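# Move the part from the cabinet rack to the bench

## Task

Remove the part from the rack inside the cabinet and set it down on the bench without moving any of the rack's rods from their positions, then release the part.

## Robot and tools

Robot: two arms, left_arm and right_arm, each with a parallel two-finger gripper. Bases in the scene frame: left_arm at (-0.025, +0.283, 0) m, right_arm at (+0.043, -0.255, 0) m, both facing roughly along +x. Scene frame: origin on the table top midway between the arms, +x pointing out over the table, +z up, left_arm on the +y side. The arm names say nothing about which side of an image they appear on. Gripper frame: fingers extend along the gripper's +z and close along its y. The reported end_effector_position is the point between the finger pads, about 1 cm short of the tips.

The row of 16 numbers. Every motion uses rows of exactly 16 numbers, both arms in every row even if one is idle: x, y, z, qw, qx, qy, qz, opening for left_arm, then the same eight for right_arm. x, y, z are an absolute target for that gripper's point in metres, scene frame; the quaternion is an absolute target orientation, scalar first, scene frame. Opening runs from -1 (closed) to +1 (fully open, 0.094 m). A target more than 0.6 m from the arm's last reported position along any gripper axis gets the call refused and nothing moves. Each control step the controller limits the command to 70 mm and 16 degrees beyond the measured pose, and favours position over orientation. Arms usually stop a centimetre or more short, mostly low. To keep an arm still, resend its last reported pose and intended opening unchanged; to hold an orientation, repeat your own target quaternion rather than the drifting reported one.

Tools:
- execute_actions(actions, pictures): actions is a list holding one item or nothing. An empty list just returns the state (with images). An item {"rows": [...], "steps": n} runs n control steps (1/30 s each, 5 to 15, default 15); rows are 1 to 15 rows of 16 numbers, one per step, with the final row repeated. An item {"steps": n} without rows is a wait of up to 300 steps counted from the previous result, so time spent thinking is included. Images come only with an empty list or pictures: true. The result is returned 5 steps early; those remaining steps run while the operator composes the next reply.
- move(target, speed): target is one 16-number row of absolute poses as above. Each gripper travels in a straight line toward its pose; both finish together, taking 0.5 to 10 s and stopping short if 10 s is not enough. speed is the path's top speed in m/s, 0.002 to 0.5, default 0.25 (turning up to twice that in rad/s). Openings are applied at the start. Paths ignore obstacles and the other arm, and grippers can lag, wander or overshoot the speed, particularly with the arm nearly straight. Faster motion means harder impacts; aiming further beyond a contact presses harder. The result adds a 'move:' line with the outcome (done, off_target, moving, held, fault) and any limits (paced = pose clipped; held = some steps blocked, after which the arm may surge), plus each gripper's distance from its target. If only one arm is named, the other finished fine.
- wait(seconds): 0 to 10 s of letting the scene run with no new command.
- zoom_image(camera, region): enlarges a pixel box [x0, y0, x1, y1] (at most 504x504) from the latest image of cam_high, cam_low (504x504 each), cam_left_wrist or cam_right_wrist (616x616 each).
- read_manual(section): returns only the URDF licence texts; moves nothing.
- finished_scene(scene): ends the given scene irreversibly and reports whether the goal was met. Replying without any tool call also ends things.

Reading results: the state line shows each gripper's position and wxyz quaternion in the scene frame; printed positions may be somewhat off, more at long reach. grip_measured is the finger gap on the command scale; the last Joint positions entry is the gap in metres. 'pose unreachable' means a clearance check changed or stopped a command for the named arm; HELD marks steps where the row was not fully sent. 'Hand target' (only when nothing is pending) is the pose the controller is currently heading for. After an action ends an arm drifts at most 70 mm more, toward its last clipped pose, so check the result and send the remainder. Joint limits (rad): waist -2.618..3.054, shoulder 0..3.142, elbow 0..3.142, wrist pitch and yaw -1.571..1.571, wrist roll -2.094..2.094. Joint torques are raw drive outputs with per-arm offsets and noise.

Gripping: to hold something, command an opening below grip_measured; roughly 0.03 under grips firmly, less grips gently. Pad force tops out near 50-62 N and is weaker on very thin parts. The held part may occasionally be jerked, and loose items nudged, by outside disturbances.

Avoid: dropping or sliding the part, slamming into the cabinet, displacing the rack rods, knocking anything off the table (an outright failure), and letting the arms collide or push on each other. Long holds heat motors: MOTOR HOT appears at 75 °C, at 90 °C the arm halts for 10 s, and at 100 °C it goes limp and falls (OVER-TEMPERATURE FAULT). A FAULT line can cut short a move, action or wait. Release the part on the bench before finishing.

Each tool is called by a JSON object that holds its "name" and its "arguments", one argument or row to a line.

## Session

{"name": "execute_actions", "arguments": {
  "actions": []
}}

Scene clock: 0.00 s of 4320.00 s.
left_arm: end_effector_position=(+0.1834, +0.1458, +0.2194) grip_measured=+1.000 end_effector_quat_wxyz=(+0.010, +0.876, +0.202, +0.438) | right_arm: end_effector_position=(+0.5953, -0.1159, +0.3018) grip_measured=+1.000 end_effector_quat_wxyz=(+0.294, -0.058, +0.666, +0.684)
Joint positions: left_arm=[-1.106  1.16   1.067 -1.238 -0.883  1.628  0.094] | right_arm=[-0.137  2.266  1.761  0.906 -1.292  1.464  0.094]
Joint velocities: left_arm=[ 0.012 -0.007 -0.012 -0.007  0.022  0.022  0.   ] | right_arm=[-0.012 -0.007  0.012 -0.007 -0.007 -0.051  0.   ]
Joint torques (N m, as the arm reports them, + toward a larger angle): no reading
Motor temperatures (°C, as the motors report them): left_arm=[24 22 24 24 23 24] | right_arm=[22 21 22 21 25 23]
Hand target (left_arm): +0.184, +0.146, +0.225; +0.015, +0.872, +0.206, +0.443
Hand target (right_arm): +0.595, -0.116, +0.306; +0.302, -0.063, +0.663, +0.682
camera_calibration (this result's frames):
cam_left_wrist: T_world_to_cam=[[-0.513406, 0.794621, -0.324024, 0.0464049], [-0.130374, 0.300977, 0.944677, -0.197491], [0.848184, 0.527247, -0.0509257, -0.115797], [0, 0, 0, 1]] pos_world=[0.0962945, 0.0836197, 0.195704]
cam_right_wrist: T_world_to_cam=[[0.64397, -0.173558, -0.745104, -0.184113], [-0.745016, -0.36369, -0.559178, 0.599208], [-0.173937, 0.915209, -0.363509, 0.423866], [0, 0, 0, 1]] pos_world=[0.638709, -0.201954, 0.35196]

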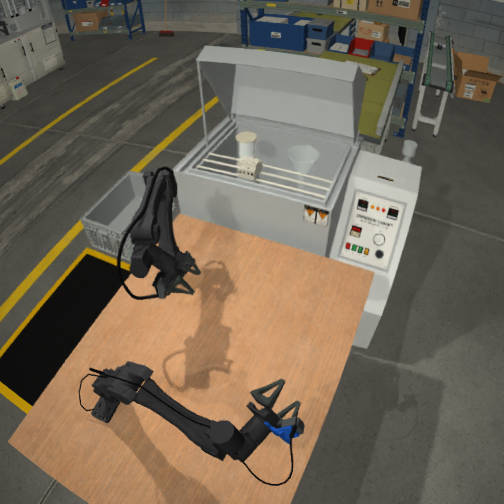

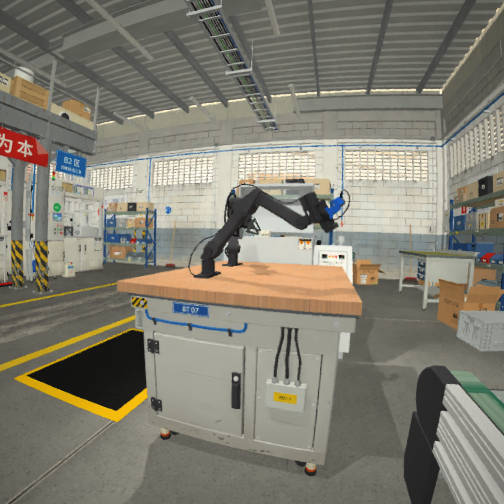

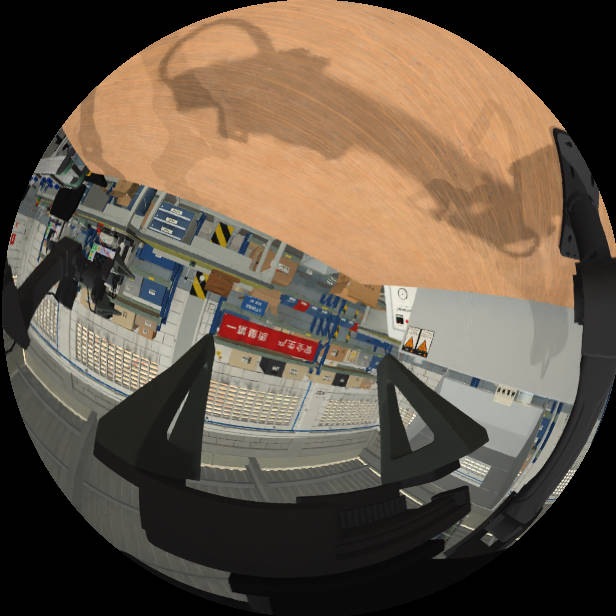

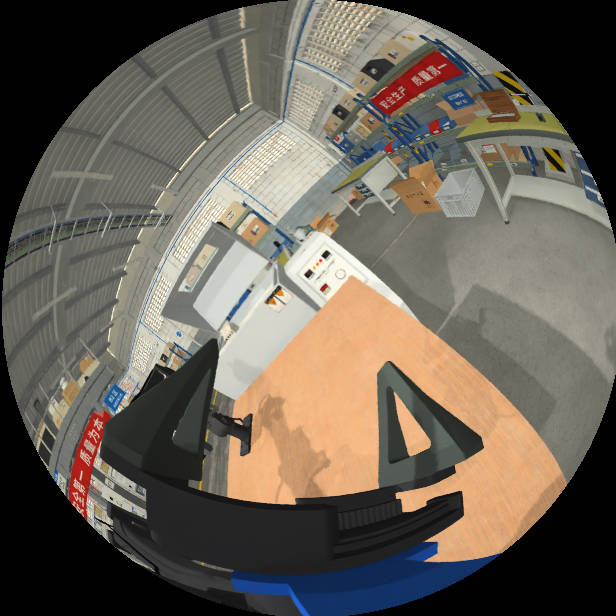

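{"name": "move", "arguments": {
  "target": [0.3,0.42,0.33,0.33,-0.243,0.908,0.089,1,0.595,-0.116,0.306,0.302,-0.063,0.663,0.682,1],
  "speed": 0.4
}}

{"name": "move", "arguments": {
  "target": [0.05,0.76,0.32,0.235,-0.64,0.7,0.212,1,0.595,-0.116,0.306,0.302,-0.063,0.663,0.682,1],
  "speed": 0.3
}}

Scene clock: 4.80 s of 4320.00 s.
left_arm: end_effector_position=(+0.2971, +0.4191, +0.3183) grip_measured=+1.000 end_effector_quat_wxyz=(+0.308, -0.245, +0.916, +0.080) | right_arm: end_effector_position=(+0.5953, -0.1159, +0.3018) grip_measured=+1.000 end_effector_quat_wxyz=(+0.294, -0.058, +0.666, +0.684)
Joint positions: left_arm=[ 0.411  1.451  1.781 -1.26  -0.103 -0.144  0.094] | right_arm=[-0.137  2.266  1.761  0.906 -1.292  1.464  0.094]
Joint velocities: left_arm=[-0.017  0.012 -0.032 -0.022  0.037  0.007  0.   ] | right_arm=[-0.022 -0.002 -0.012 -0.007 -0.022  0.022  0.   ]
Joint torques (N m, as the arm reports them, + toward a larger angle): left_arm=[ 0.72 -3.96  9.01  0.84  0.01 -0.15] | right_arm=[  0.08 -11.92   8.49   1.39   0.33  -0.02]
Motor temperatures (°C, as the motors report them): left_arm=[24 22 24 25 23 24] | right_arm=[22 23 22 22 25 23]
Hand target (left_arm): +0.297, +0.420, +0.325; +0.312, -0.251, +0.913, +0.076
Hand target (right_arm): +0.595, -0.116, +0.306; +0.302, -0.063, +0.663, +0.682
Off the commanded pose (left_arm): 0.012 m, 3 deg.
Off the commanded pose (right_arm): 0.004 m, 1 deg.
Kept back: nothing.
move: off_target (left_arm)
camera_calibration (this result's frames):
cam_left_wrist: T_world_to_cam=[[0.607931, -0.768283, 0.200403, 0.0746625], [-0.78936, -0.612036, 0.0481984, 0.505489], [0.0856236, -0.187491, -0.978527, 0.47005], [0, 0, 0, 1]] pos_world=[0.313376, 0.45487, 0.420631]
cam_right_wrist: T_world_to_cam=[[0.64397, -0.173558, -0.745104, -0.184113], [-0.745016, -0.36369, -0.559178, 0.599208], [-0.173937, 0.915209, -0.363509, 0.423866], [0, 0, 0, 1]] pos_world=[0.638709, -0.201954, 0.35196]

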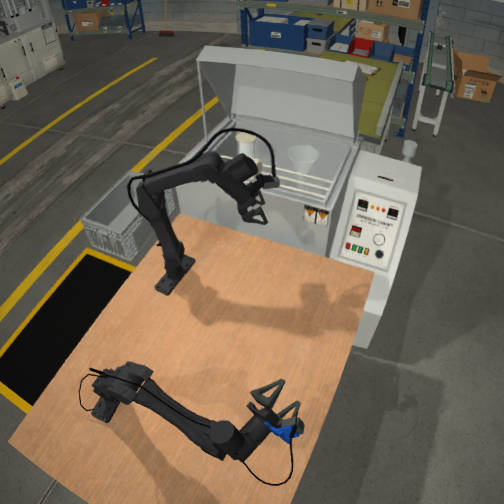

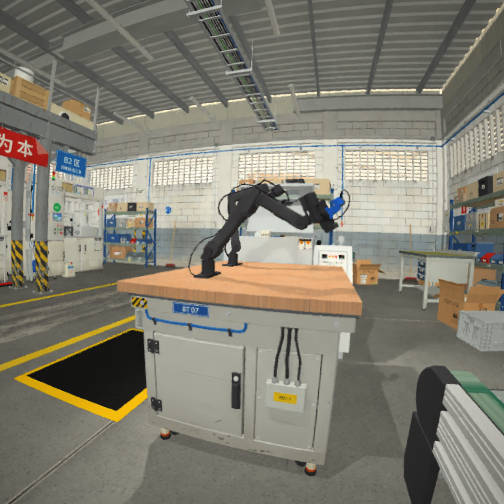

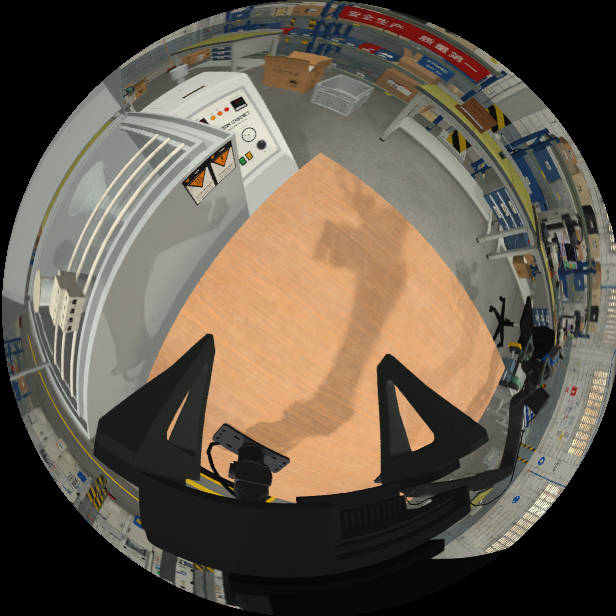

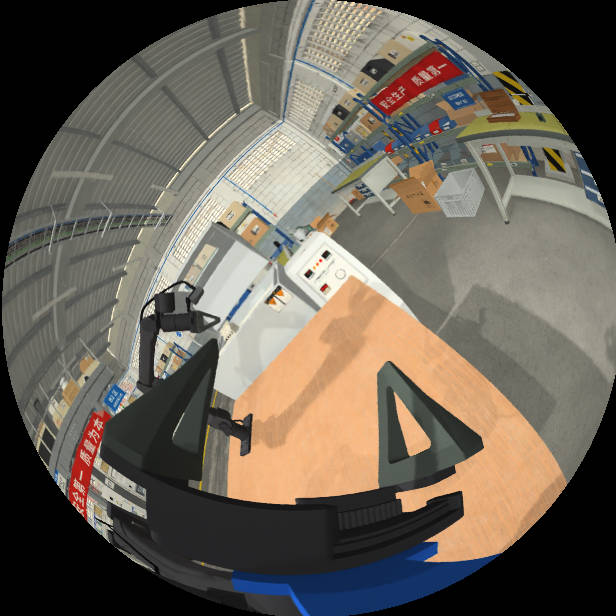

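Scene clock: 7.30 s of 4320.00 s.
left_arm: end_effector_position=(+0.0471, +0.7568, +0.3144) grip_measured=+1.000 end_effector_quat_wxyz=(-0.238, +0.643, -0.702, -0.191) | right_arm: end_effector_position=(+0.5953, -0.1159, +0.3018) grip_measured=+1.000 end_effector_quat_wxyz=(+0.294, -0.058, +0.666, +0.684)
Joint positions: left_arm=[ 1.485  2.055  2.523 -1.419 -0.    -0.065  0.094] | right_arm=[-0.137  2.266  1.761  0.906 -1.292  1.464  0.094]
Joint velocities: left_arm=[ 0.012 -0.012 -0.012 -0.007 -0.007  0.007  0.   ] | right_arm=[ 0.017  0.002 -0.007 -0.022  0.007 -0.007  0.   ]
Joint torques (N m, as the arm reports them, + toward a larger angle): left_arm=[ 0.06 -8.95  8.57  0.86 -0.07 -0.1 ] | right_arm=[  0.04 -11.91   8.51   1.38   0.33  -0.03]
Motor temperatures (°C, as the motors report them): left_arm=[24 22 24 25 23 24] | right_arm=[22 23 22 22 25 23]
Hand target (left_arm): +0.046, +0.757, +0.318; +0.238, -0.646, +0.698, +0.196
Hand target (right_arm): +0.595, -0.116, +0.306; +0.302, -0.063, +0.663, +0.682
Off the commanded pose (left_arm): 0.007 m, 2 deg.
Off the commanded pose (right_arm): 0.004 m, 1 deg.
Kept back: nothing.
move: done
camera_calibration (this result's frames):
cam_left_wrist: T_world_to_cam=[[0.972097, 0.0538815, 0.228307, -0.161267], [0.0364496, -0.996137, 0.079896, 0.756764], [0.23173, -0.069345, -0.970305, 0.452113], [0, 0, 0, 1]] pos_world=[0.0244156, 0.793882, 0.415043]
cam_right_wrist: T_world_to_cam=[[0.64397, -0.173558, -0.745104, -0.184113], [-0.745016, -0.36369, -0.559178, 0.599208], [-0.173937, 0.915209, -0.363509, 0.423866], [0, 0, 0, 1]] pos_world=[0.638709, -0.201954, 0.35196]

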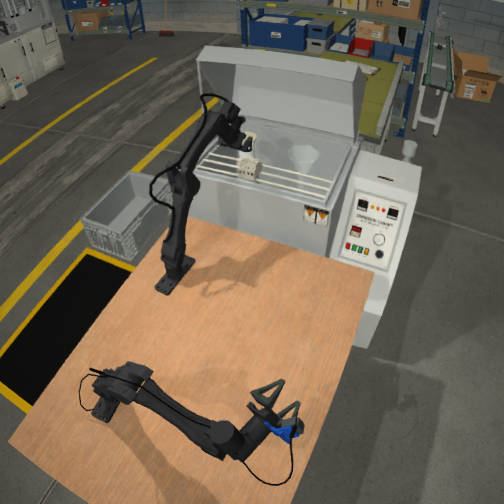

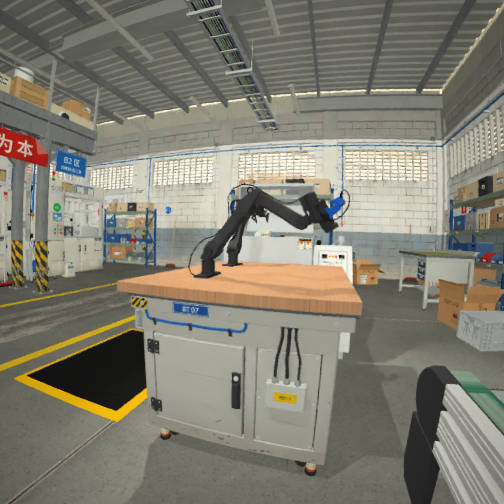

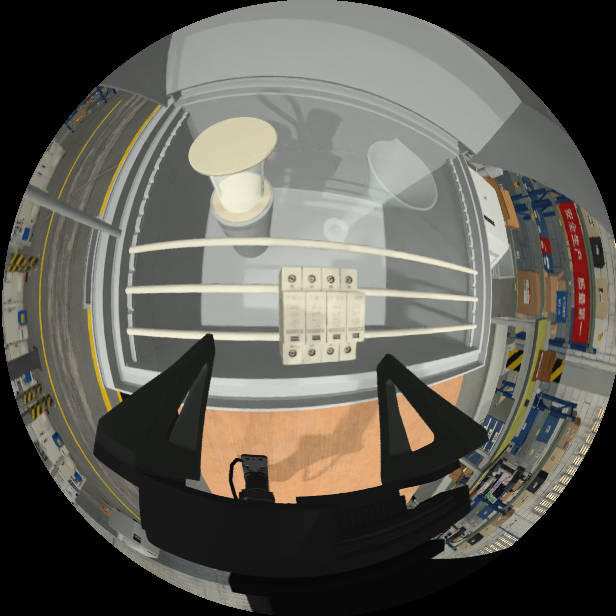

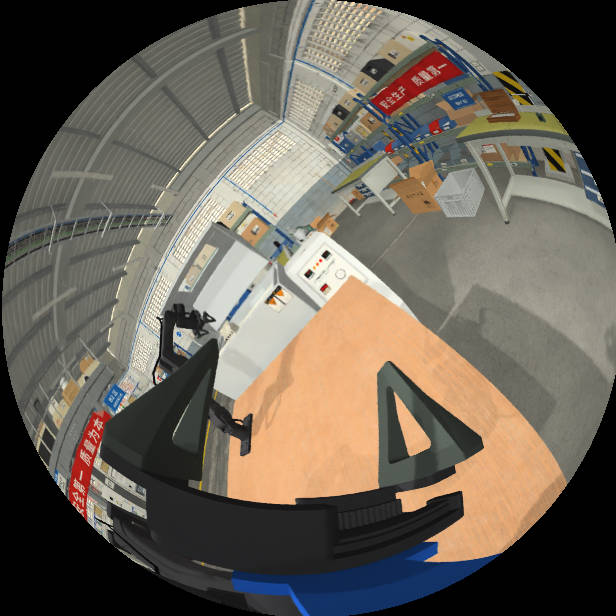

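{"name": "move", "arguments": {
  "target": [0.076,0.78,0.285,0.22,-0.682,0.66,0.227,1,0.595,-0.116,0.306,0.302,-0.063,0.663,0.682,1],
  "speed": 0.1
}}

Scene clock: 8.80 s of 4320.00 s.
left_arm: end_effector_position=(+0.0756, +0.7752, +0.2850) grip_measured=+1.000 end_effector_quat_wxyz=(-0.217, +0.679, -0.665, -0.221) | right_arm: end_effector_position=(+0.5953, -0.1159, +0.3018) grip_measured=+1.000 end_effector_quat_wxyz=(+0.294, -0.058, +0.666, +0.684)
Joint positions: left_arm=[ 1.377  2.08   2.418 -1.298 -0.163 -0.23   0.094] | right_arm=[-0.137  2.266  1.761  0.906 -1.292  1.464  0.094]
Joint velocities: left_arm=[-0.007  0.007 -0.017 -0.022 -0.022  0.037  0.   ] | right_arm=[-0.012  0.007 -0.012 -0.051 -0.022  0.007  0.   ]
Joint torques (N m, as the arm reports them, + toward a larger angle): left_arm=[ -0.42 -10.71   4.92   1.14  -0.11  -0.06] | right_arm=[  0.06 -11.92   8.46   1.39   0.33  -0.04]
Motor temperatures (°C, as the motors report them): left_arm=[24 23 24 25 23 24] | right_arm=[22 24 22 22 25 23]
Hand target (left_arm): +0.076, +0.779, +0.285; -0.220, +0.681, -0.660, -0.229
Hand target (right_arm): +0.595, -0.116, +0.306; +0.302, -0.063, +0.663, +0.682
Off the commanded pose (left_arm): 0.005 m, 1 deg.
Off the commanded pose (right_arm): 0.004 m, 1 deg.
Kept back: nothing.
move: done
camera_calibration (this result's frames):
cam_left_wrist: T_world_to_cam=[[0.966414, 0.168471, 0.194064, -0.261921], [0.15844, -0.985146, 0.0662112, 0.762652], [0.202336, -0.0332398, -0.978752, 0.394852], [0, 0, 0, 1]] pos_world=[0.0523963, 0.808575, 0.386795]
cam_right_wrist: T_world_to_cam=[[0.64397, -0.173558, -0.745104, -0.184113], [-0.745016, -0.36369, -0.559178, 0.599208], [-0.173937, 0.915209, -0.363509, 0.423866], [0, 0, 0, 1]] pos_world=[0.638709, -0.201954, 0.35196]

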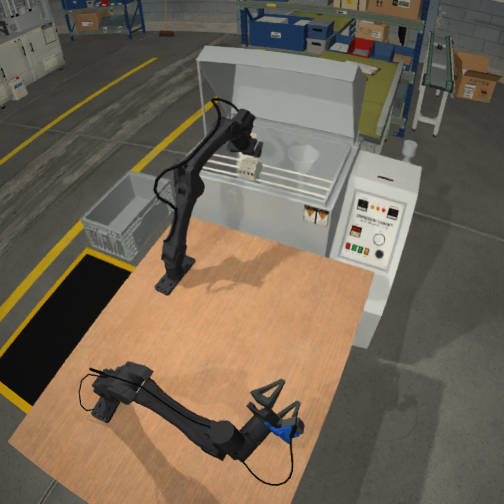

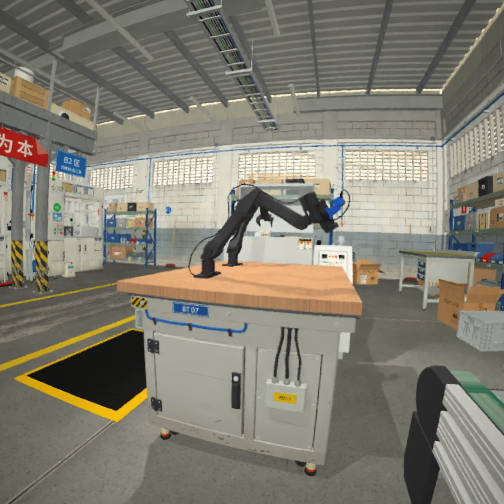

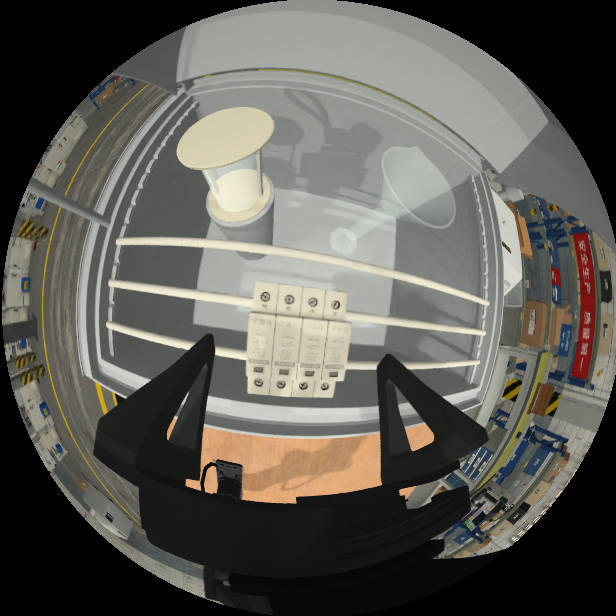

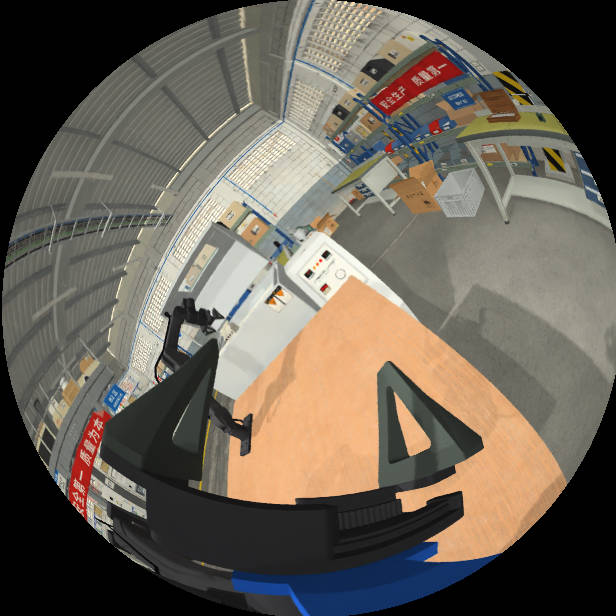

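{"name": "move", "arguments": {
  "target": [0.078,0.78,0.222,0.22,-0.682,0.66,0.227,1,0.595,-0.116,0.306,0.302,-0.063,0.663,0.682,1],
  "speed": 0.07
}}

Scene clock: 10.57 s of 4320.00 s.
left_arm: end_effector_position=(+0.0763, +0.7783, +0.2039) grip_measured=+1.000 end_effector_quat_wxyz=(-0.200, +0.685, -0.669, -0.210) | right_arm: end_effector_position=(+0.5953, -0.1159, +0.3018) grip_measured=+1.000 end_effector_quat_wxyz=(+0.294, -0.058, +0.666, +0.684)
Joint positions: left_arm=[ 1.377  1.979  1.94  -0.964 -0.164 -0.237  0.094] | right_arm=[-0.137  2.266  1.761  0.906 -1.292  1.464  0.094]
Joint velocities: left_arm=[ 0.012 -0.017 -0.012  0.066 -0.051 -0.037  0.   ] | right_arm=[ 0.032 -0.007  0.002 -0.051  0.007 -0.007  0.   ]
Joint torques (N m, as the arm reports them, + toward a larger angle): left_arm=[ -0.74 -13.72   6.1    1.16  -0.17  -0.04] | right_arm=[  0.06 -11.9    8.51   1.38   0.33  -0.03]
Motor temperatures (°C, as the motors report them): left_arm=[24 23 24 25 23 24] | right_arm=[22 24 22 22 25 23]
Hand target (left_arm): +0.077, +0.778, +0.221; -0.220, +0.682, -0.660, -0.226
Hand target (right_arm): +0.595, -0.116, +0.306; +0.302, -0.063, +0.663, +0.682
Off the commanded pose (left_arm): 0.018 m, 3 deg.
Off the commanded pose (right_arm): 0.004 m, 1 deg.
Kept back: nothing.
move: off_target (left_arm)
camera_calibration (this result's frames):
cam_left_wrist: T_world_to_cam=[[0.966759, 0.181853, 0.179739, -0.254867], [0.165037, -0.980727, 0.104578, 0.759132], [0.195292, -0.0714383, -0.97814, 0.345612], [0, 0, 0, 1]] pos_world=[0.0536144, 0.815539, 0.304477]
cam_right_wrist: T_world_to_cam=[[0.64397, -0.173558, -0.745104, -0.184113], [-0.745016, -0.36369, -0.559178, 0.599208], [-0.173937, 0.915209, -0.363509, 0.423866], [0, 0, 0, 1]] pos_world=[0.638709, -0.201954, 0.35196]

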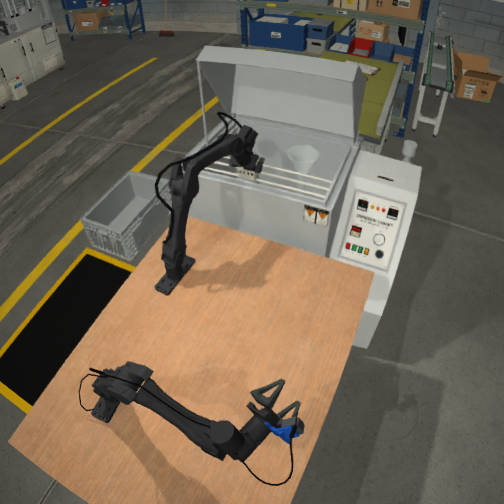

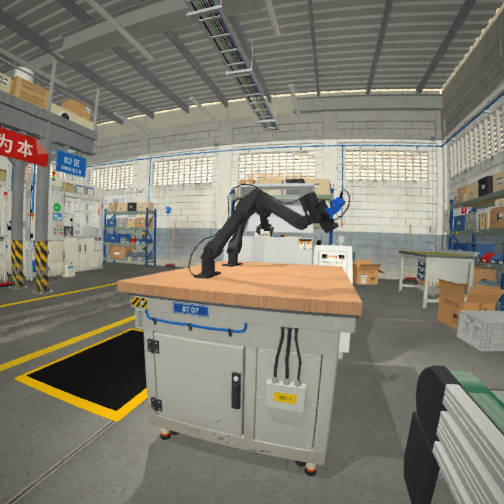

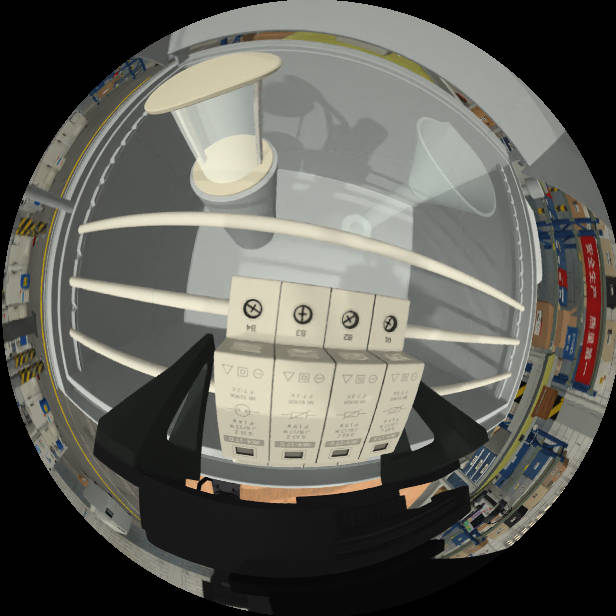

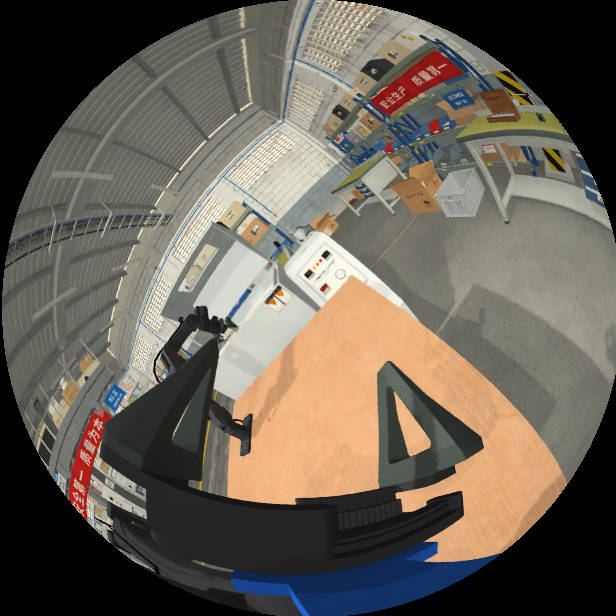

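{"name": "execute_actions", "arguments": {
  "actions": [
    {"rows":[[0.078,0.78,0.222,0.22,-0.682,0.66,0.227,0.7,0.595,-0.116,0.306,0.302,-0.063,0.663,0.682,1],[0.078,0.78,0.222,0.22,-0.682,0.66,0.227,0.65,0.595,-0.116,0.306,0.302,-0.063,0.663,0.682,1],[0.078,0.78,0.222,0.22,-0.682,0.66,0.227,0.6,0.595,-0.116,0.306,0.302,-0.063,0.663,0.682,1],[0.078,0.78,0.222,0.22,-0.682,0.66,0.227,0.57,0.595,-0.116,0.306,0.302,-0.063,0.663,0.682,1],[0.078,0.78,0.222,0.22,-0.682,0.66,0.227,0.54,0.595,-0.116,0.306,0.302,-0.063,0.663,0.682,1],[0.078,0.78,0.222,0.22,-0.682,0.66,0.227,0.495,0.595,-0.116,0.306,0.302,-0.063,0.663,0.682,1]],"steps":12}
  ]
}}

{"name": "move", "arguments": {
  "target": [0.078,0.785,0.335,0.245,-0.674,0.652,0.253,0.495,0.595,-0.116,0.306,0.302,-0.063,0.663,0.682,1],
  "speed": 0.06
}}

Scene clock: 11.10 s of 4320.00 s.
left_arm: end_effector_position=(+0.0778, +0.7783, +0.2041) grip_measured=+0.524 end_effector_quat_wxyz=(-0.201, +0.684, -0.669, -0.210) | right_arm: end_effector_position=(+0.5953, -0.1159, +0.3018) grip_measured=+1.000 end_effector_quat_wxyz=(+0.294, -0.058, +0.666, +0.684)
Joint positions: left_arm=[ 1.374  1.979  1.94  -0.962 -0.163 -0.239  0.072] | right_arm=[-0.137  2.266  1.761  0.906 -1.292  1.464  0.094]
Joint velocities: left_arm=[ 0.017 -0.002 -0.007 -0.037 -0.081 -0.022 -0.   ] | right_arm=[-0.017 -0.002 -0.007 -0.095 -0.022 -0.007  0.   ]
Joint torques (N m, as the arm reports them, + toward a larger angle): left_arm=[ -0.28 -12.97   7.21   1.15  -0.23  -0.08] | right_arm=[  0.04 -11.89   8.48   1.39   0.33  -0.03]
Motor temperatures (°C, as the motors report them): left_arm=[24 23 24 25 23 24] | right_arm=[22 24 22 22 25 23]
Steps of this call (steps 1 to 9: nothing new was sent; steps 10 to 16: the first 7 steps of this action). Readings (end_effector_position):
10: left_arm (+0.0763, +0.7786, +0.2041) | right_arm (+0.5953, -0.1159, +0.3018)
11: left_arm (+0.0763, +0.7786, +0.2041) | right_arm (+0.5953, -0.1159, +0.3018)
13: left_arm (+0.0769, +0.7785, +0.2041) | right_arm (+0.5953, -0.1159, +0.3018)
16: the state above

Scene clock: 14.10 s of 4320.00 s.
left_arm: end_effector_position=(+0.0765, +0.7795, +0.3020) grip_measured=+0.524 end_effector_quat_wxyz=(-0.217, +0.682, -0.662, -0.224) | right_arm: end_effector_position=(+0.5953, -0.1159, +0.3018) grip_measured=+1.000 end_effector_quat_wxyz=(+0.294, -0.058, +0.666, +0.684)
Joint positions: left_arm=[ 1.374  2.254  2.807 -1.509 -0.172 -0.238  0.072] | right_arm=[-0.137  2.266  1.761  0.906 -1.292  1.464  0.094]
Joint velocities: left_arm=[ 0.007  0.007 -0.012 -0.007 -0.051  0.022 -0.001] | right_arm=[ 0.017 -0.032  0.012  0.037 -0.051 -0.007  0.   ]
Joint torques (N m, as the arm reports them, + toward a larger angle): left_arm=[ -0.9  -12.47   9.45   1.4   -0.25   0.09] | right_arm=[  0.05 -11.94   8.49   1.37   0.33  -0.03]
Motor temperatures (°C, as the motors report them): left_arm=[24 23 25 26 23 24] | right_arm=[22 24 22 23 25 23]
Hand target (left_arm): +0.078, +0.786, +0.335; -0.260, +0.668, -0.647, -0.260
Hand target (right_arm): +0.595, -0.116, +0.306; +0.302, -0.063, +0.663, +0.682
Off your previous action's commanded pose (left_arm): 0.018 m, 3 deg at its last step (step 5 of this call).
Off your previous action's commanded pose (right_arm): 0.004 m, 1 deg at its last step (step 5 of this call).
Off the commanded pose (left_arm): 0.033 m, 5 deg.
Off the commanded pose (right_arm): 0.004 m, 1 deg.
elbow stopped short (left arm): the move would have taken joint 3 (elbow) straighter than the controller allows; a more bent joint 3 avoids this.
Kept back: nothing.
move: off_target (left_arm)
camera_calibration (this result's frames):
cam_left_wrist: T_world_to_cam=[[0.96511, 0.175834, 0.194025, -0.272492], [0.167211, -0.984088, 0.0600916, 0.765943], [0.201504, -0.0255519, -0.979154, 0.40568], [0, 0, 0, 1]] pos_world=[0.0531642, 0.812035, 0.404067]
cam_right_wrist: T_world_to_cam=[[0.64397, -0.173558, -0.745104, -0.184113], [-0.745016, -0.36369, -0.559178, 0.599208], [-0.173937, 0.915209, -0.363509, 0.423866], [0, 0, 0, 1]] pos_world=[0.638709, -0.201954, 0.35196]

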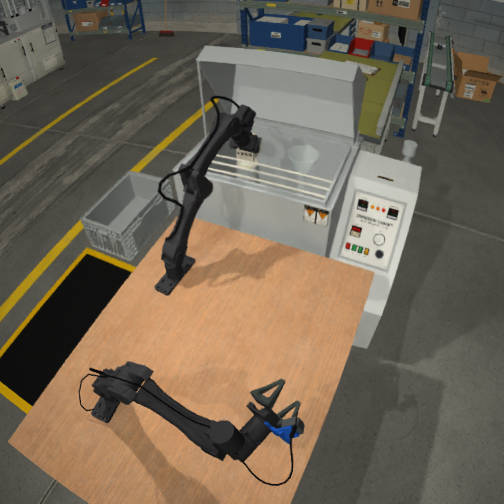

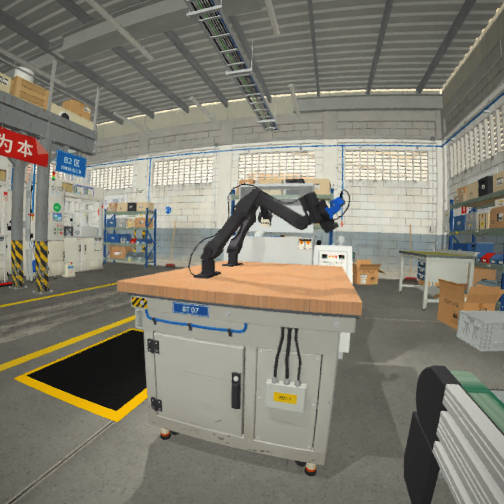

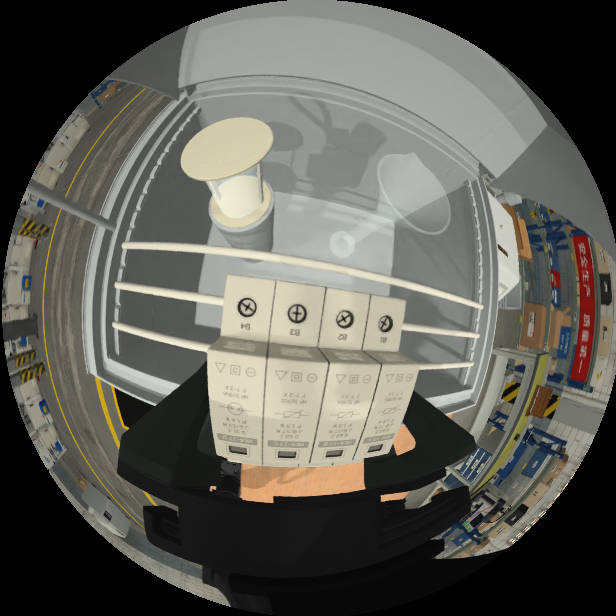

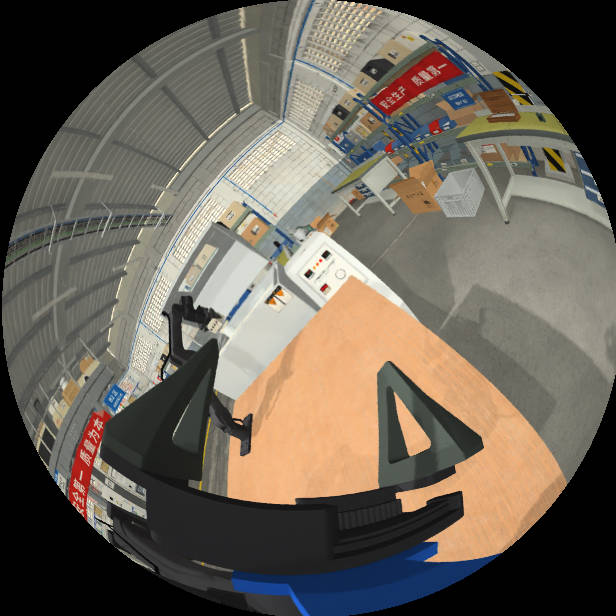

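{"name": "move", "arguments": {
  "target": [0.38,0.3,0.31,0.34,0,0.94,0,0.49,0.595,-0.116,0.306,0.302,-0.063,0.663,0.682,1],
  "speed": 0.3
}}

{"name": "move", "arguments": {
  "target": [0.38,0.3,0.065,0.345,0,0.939,0,0.49,0.595,-0.116,0.306,0.302,-0.063,0.663,0.682,1],
  "speed": 0.2
}}

{"name": "move", "arguments": {
  "target": [0.38,0.3,0.037,0.345,0,0.939,0,0.49,0.595,-0.116,0.306,0.302,-0.063,0.663,0.682,1],
  "speed": 0.025
}}

{"name": "zoom_image", "arguments": {
  "camera": "cam_low",
  "region": [240, 210, 360, 290]
}}

Scene clock: 17.47 s of 4320.00 s.
left_arm: end_effector_position=(+0.3650, +0.3027, +0.2754) grip_measured=+0.525 end_effector_quat_wxyz=(+0.258, -0.000, +0.966, +0.009) | right_arm: end_effector_position=(+0.5953, -0.1159, +0.3018) grip_measured=+1.000 end_effector_quat_wxyz=(+0.294, -0.058, +0.666, +0.684)
Joint positions: left_arm=[ 0.118  1.642  1.848 -1.255  0.007  0.047  0.072] | right_arm=[-0.137  2.266  1.761  0.906 -1.292  1.464  0.094]
Joint velocities: left_arm=[-0.007  0.007  0.022 -0.022 -0.037  0.051 -0.   ] | right_arm=[-0.002 -0.017 -0.007  0.081 -0.022 -0.007  0.   ]
Joint torques (N m, as the arm reports them, + toward a larger angle): left_arm=[ 0.14 -8.37 10.96  1.4   0.1   0.06] | right_arm=[  0.02 -11.92   8.48   1.38   0.33  -0.03]
Motor temperatures (°C, as the motors report them): left_arm=[24 24 25 26 23 24] | right_arm=[22 25 22 23 25 23]
Hand target (left_arm): +0.382, +0.303, +0.311; +0.326, +0.005, +0.945, +0.013
Hand target (right_arm): +0.595, -0.116, +0.306; +0.302, -0.063, +0.663, +0.682
Off the commanded pose (left_arm): 0.038 m, 10 deg.
Off the commanded pose (right_arm): 0.004 m, 1 deg.
Kept back: nothing.
move: off_target (left_arm)
camera_calibration (this result's frames):
cam_left_wrist: T_world_to_cam=[[0.173693, -0.971848, 0.159192, 0.183974], [-0.974727, -0.146594, 0.168576, 0.383443], [-0.140493, -0.184449, -0.972749, 0.480451], [0, 0, 0, 1]] pos_world=[0.409298, 0.323623, 0.373432]
cam_right_wrist: T_world_to_cam=[[0.64397, -0.173558, -0.745104, -0.184113], [-0.745016, -0.36369, -0.559178, 0.599208], [-0.173937, 0.915209, -0.363509, 0.423866], [0, 0, 0, 1]] pos_world=[0.638709, -0.201954, 0.35196]

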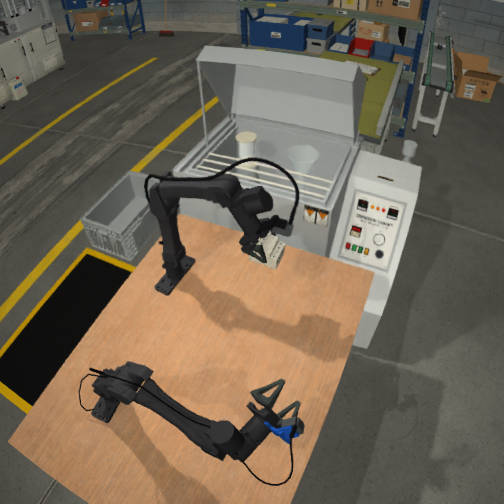

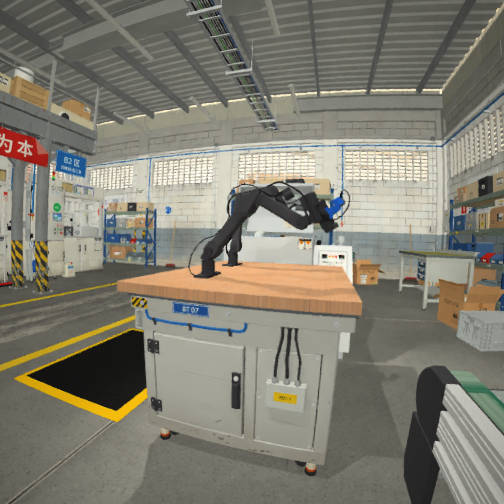

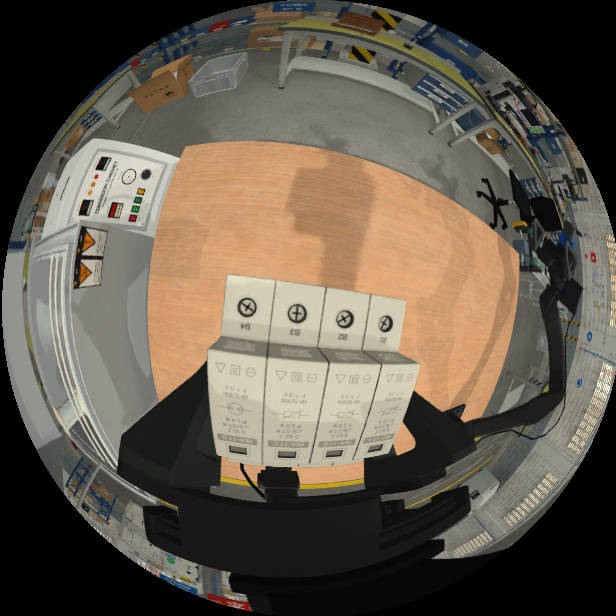

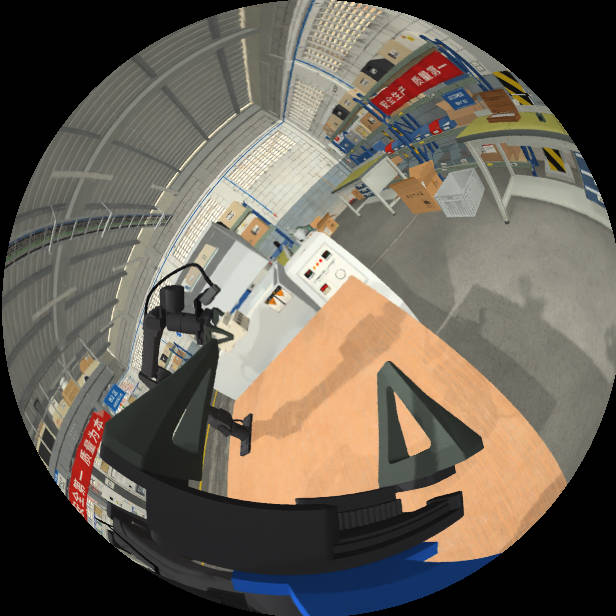

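Scene clock: 19.43 s of 4320.00 s.
left_arm: end_effector_position=(+0.3510, +0.2984, +0.0448) grip_measured=+0.525 end_effector_quat_wxyz=(+0.290, +0.003, +0.957, +0.001) | right_arm: end_effector_position=(+0.5953, -0.1159, +0.3018) grip_measured=+1.000 end_effector_quat_wxyz=(+0.294, -0.058, +0.666, +0.684)
Joint positions: left_arm=[ 0.118  1.582  0.796 -0.197  0.027  0.047  0.072] | right_arm=[-0.137  2.266  1.761  0.906 -1.292  1.464  0.094]
Joint velocities: left_arm=[ 0.017 -0.007 -0.012  0.022 -0.022  0.051 -0.   ] | right_arm=[-0.012  0.007  0.002 -0.051  0.037  0.051  0.   ]
Joint torques (N m, as the arm reports them, + toward a larger angle): left_arm=[ 0.73 -7.43  7.34  1.7   0.13 -0.04] | right_arm=[  0.03 -11.93   8.5    1.39   0.33  -0.03]
Motor temperatures (°C, as the motors report them): left_arm=[24 24 25 26 23 24] | right_arm=[22 25 23 23 25 23]
Hand target (left_arm): +0.373, +0.300, +0.066; +0.343, -0.000, +0.939, -0.001
Hand target (right_arm): +0.595, -0.116, +0.306; +0.302, -0.063, +0.663, +0.682
Off the commanded pose (left_arm): 0.035 m, 7 deg.
Off the commanded pose (right_arm): 0.004 m, 1 deg.
Kept back: nothing.
move: off_target (left_arm)
camera_calibration (this result's frames):
cam_left_wrist: T_world_to_cam=[[0.152302, -0.971223, 0.183111, 0.225252], [-0.985213, -0.13448, 0.106167, 0.41092], [-0.0784873, -0.196573, -0.977343, 0.235399], [0, 0, 0, 1]] pos_world=[0.389013, 0.320303, 0.145193]
cam_right_wrist: T_world_to_cam=[[0.64397, -0.173558, -0.745104, -0.184113], [-0.745016, -0.36369, -0.559178, 0.599208], [-0.173937, 0.915209, -0.363509, 0.423866], [0, 0, 0, 1]] pos_world=[0.638709, -0.201954, 0.35196]

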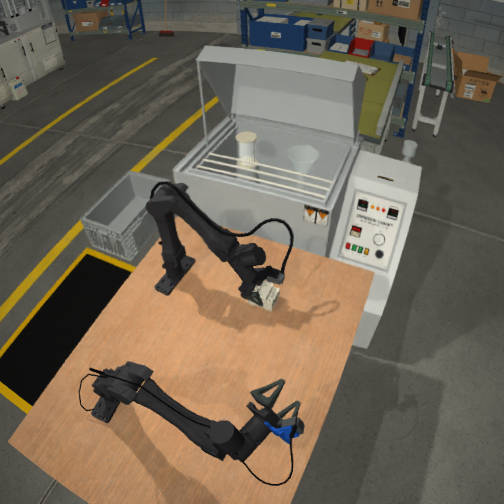

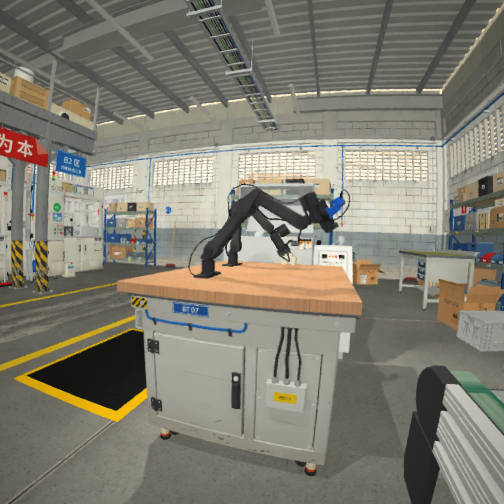

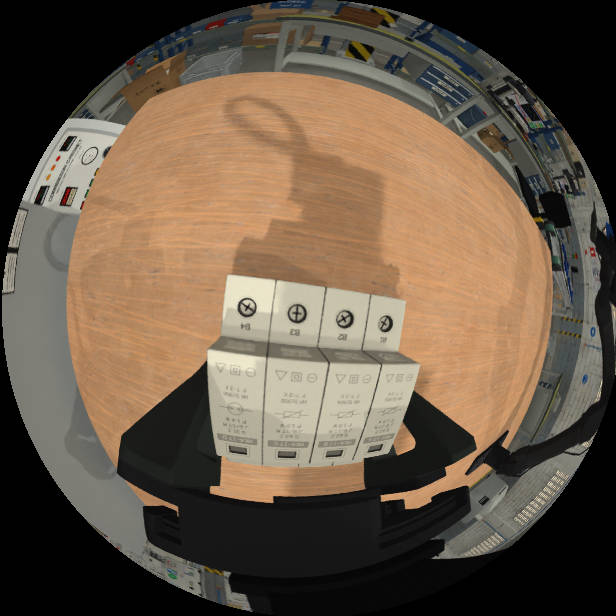

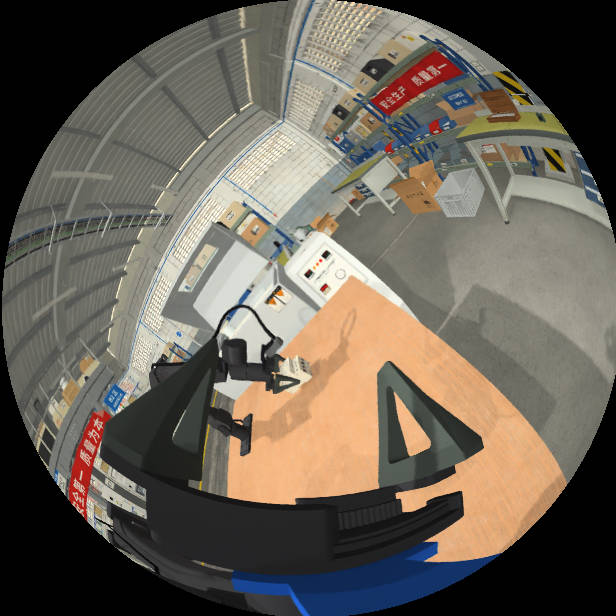

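Scene clock: 22.10 s of 4320.00 s.
left_arm: end_effector_position=(+0.3591, +0.2986, +0.0204) grip_measured=+0.525 end_effector_quat_wxyz=(+0.295, +0.003, +0.955, +0.001) | right_arm: end_effector_position=(+0.5953, -0.1159, +0.3018) grip_measured=+1.000 end_effector_quat_wxyz=(+0.294, -0.058, +0.666, +0.684)
Joint positions: left_arm=[ 0.118  1.668  0.763 -0.066  0.028  0.047  0.072] | right_arm=[-0.137  2.266  1.761  0.906 -1.292  1.464  0.094]
Joint velocities: left_arm=[-0.007 -0.002 -0.007  0.022  0.037  0.007  0.   ] | right_arm=[-0.002 -0.012  0.002 -0.022  0.037 -0.007  0.   ]
Joint torques (N m, as the arm reports them, + toward a larger angle): left_arm=[ 0.6  -7.4   6.44  1.67  0.11 -0.03] | right_arm=[  0.04 -11.92   8.52   1.39   0.32  -0.03]
Motor temperatures (°C, as the motors report them): left_arm=[24 24 25 27 23 24] | right_arm=[22 25 23 23 25 23]
Hand target (left_arm): +0.378, +0.300, +0.038; +0.343, +0.000, +0.939, -0.001
Hand target (right_arm): +0.595, -0.116, +0.306; +0.302, -0.063, +0.663, +0.682
Off the commanded pose (left_arm): 0.027 m, 6 deg.
Off the commanded pose (right_arm): 0.004 m, 1 deg.
Kept back: nothing.
move: off_target (left_arm)
camera_calibration (this result's frames):
cam_left_wrist: T_world_to_cam=[[0.149215, -0.971231, 0.185594, 0.229665], [-0.986554, -0.133573, 0.0941724, 0.422001], [-0.0666729, -0.19715, -0.978104, 0.208199], [0, 0, 0, 1]] pos_world=[0.395939, 0.320472, 0.121275]
cam_right_wrist: T_world_to_cam=[[0.64397, -0.173558, -0.745104, -0.184113], [-0.745016, -0.36369, -0.559178, 0.599208], [-0.173937, 0.915209, -0.363509, 0.423866], [0, 0, 0, 1]] pos_world=[0.638709, -0.201954, 0.35196]

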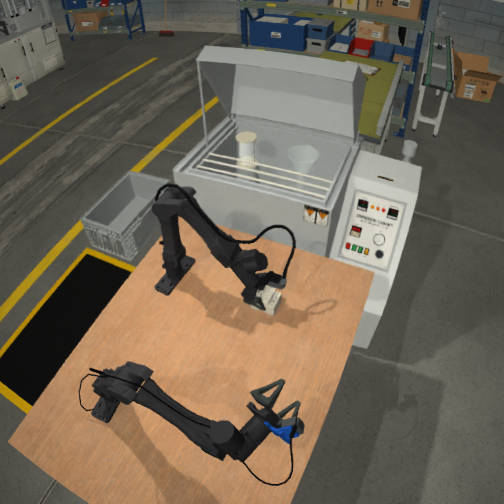

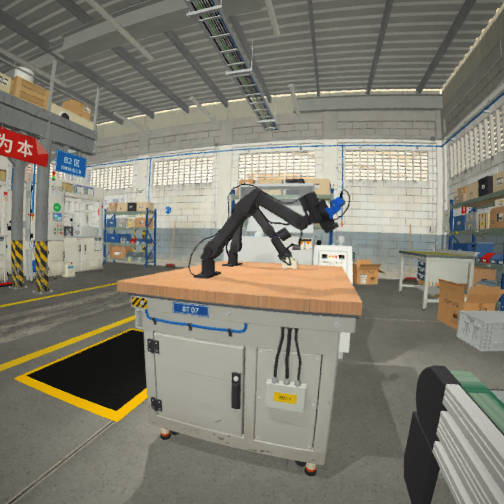

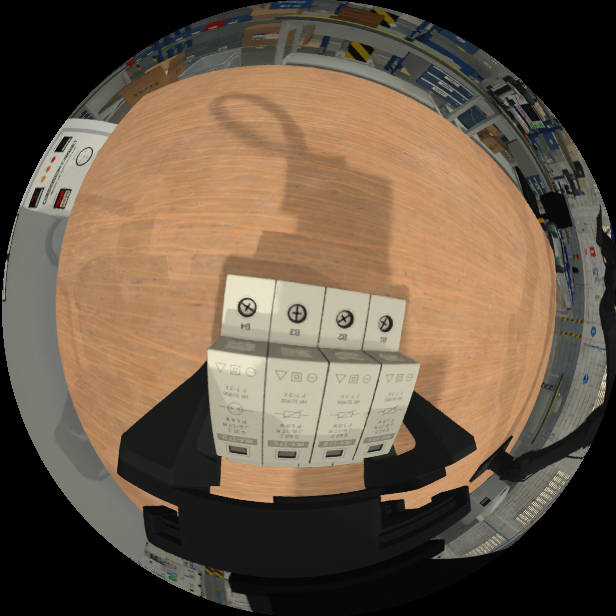

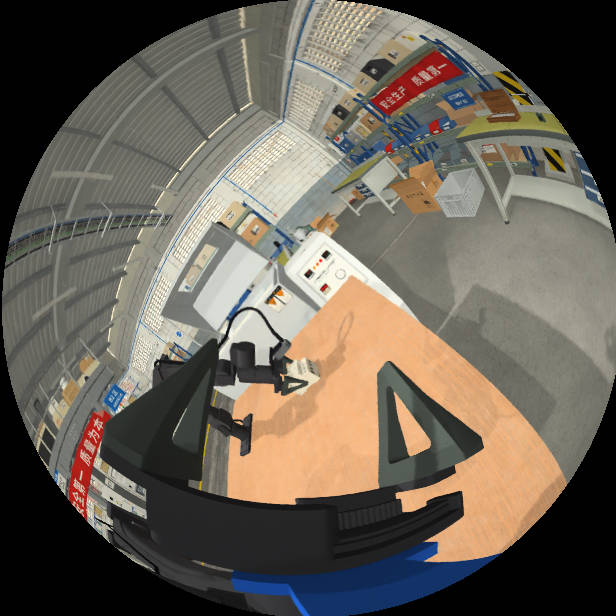

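Region (240, 210, 360, 290) of cam_low's 504x504 image, scaled by 4.200, with more detail than that image has.

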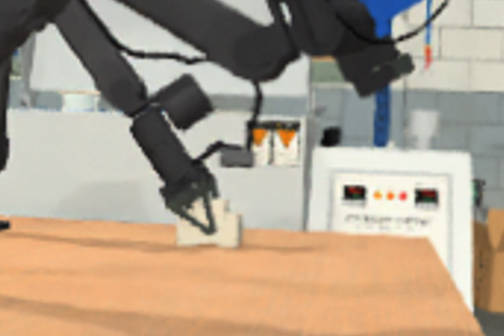

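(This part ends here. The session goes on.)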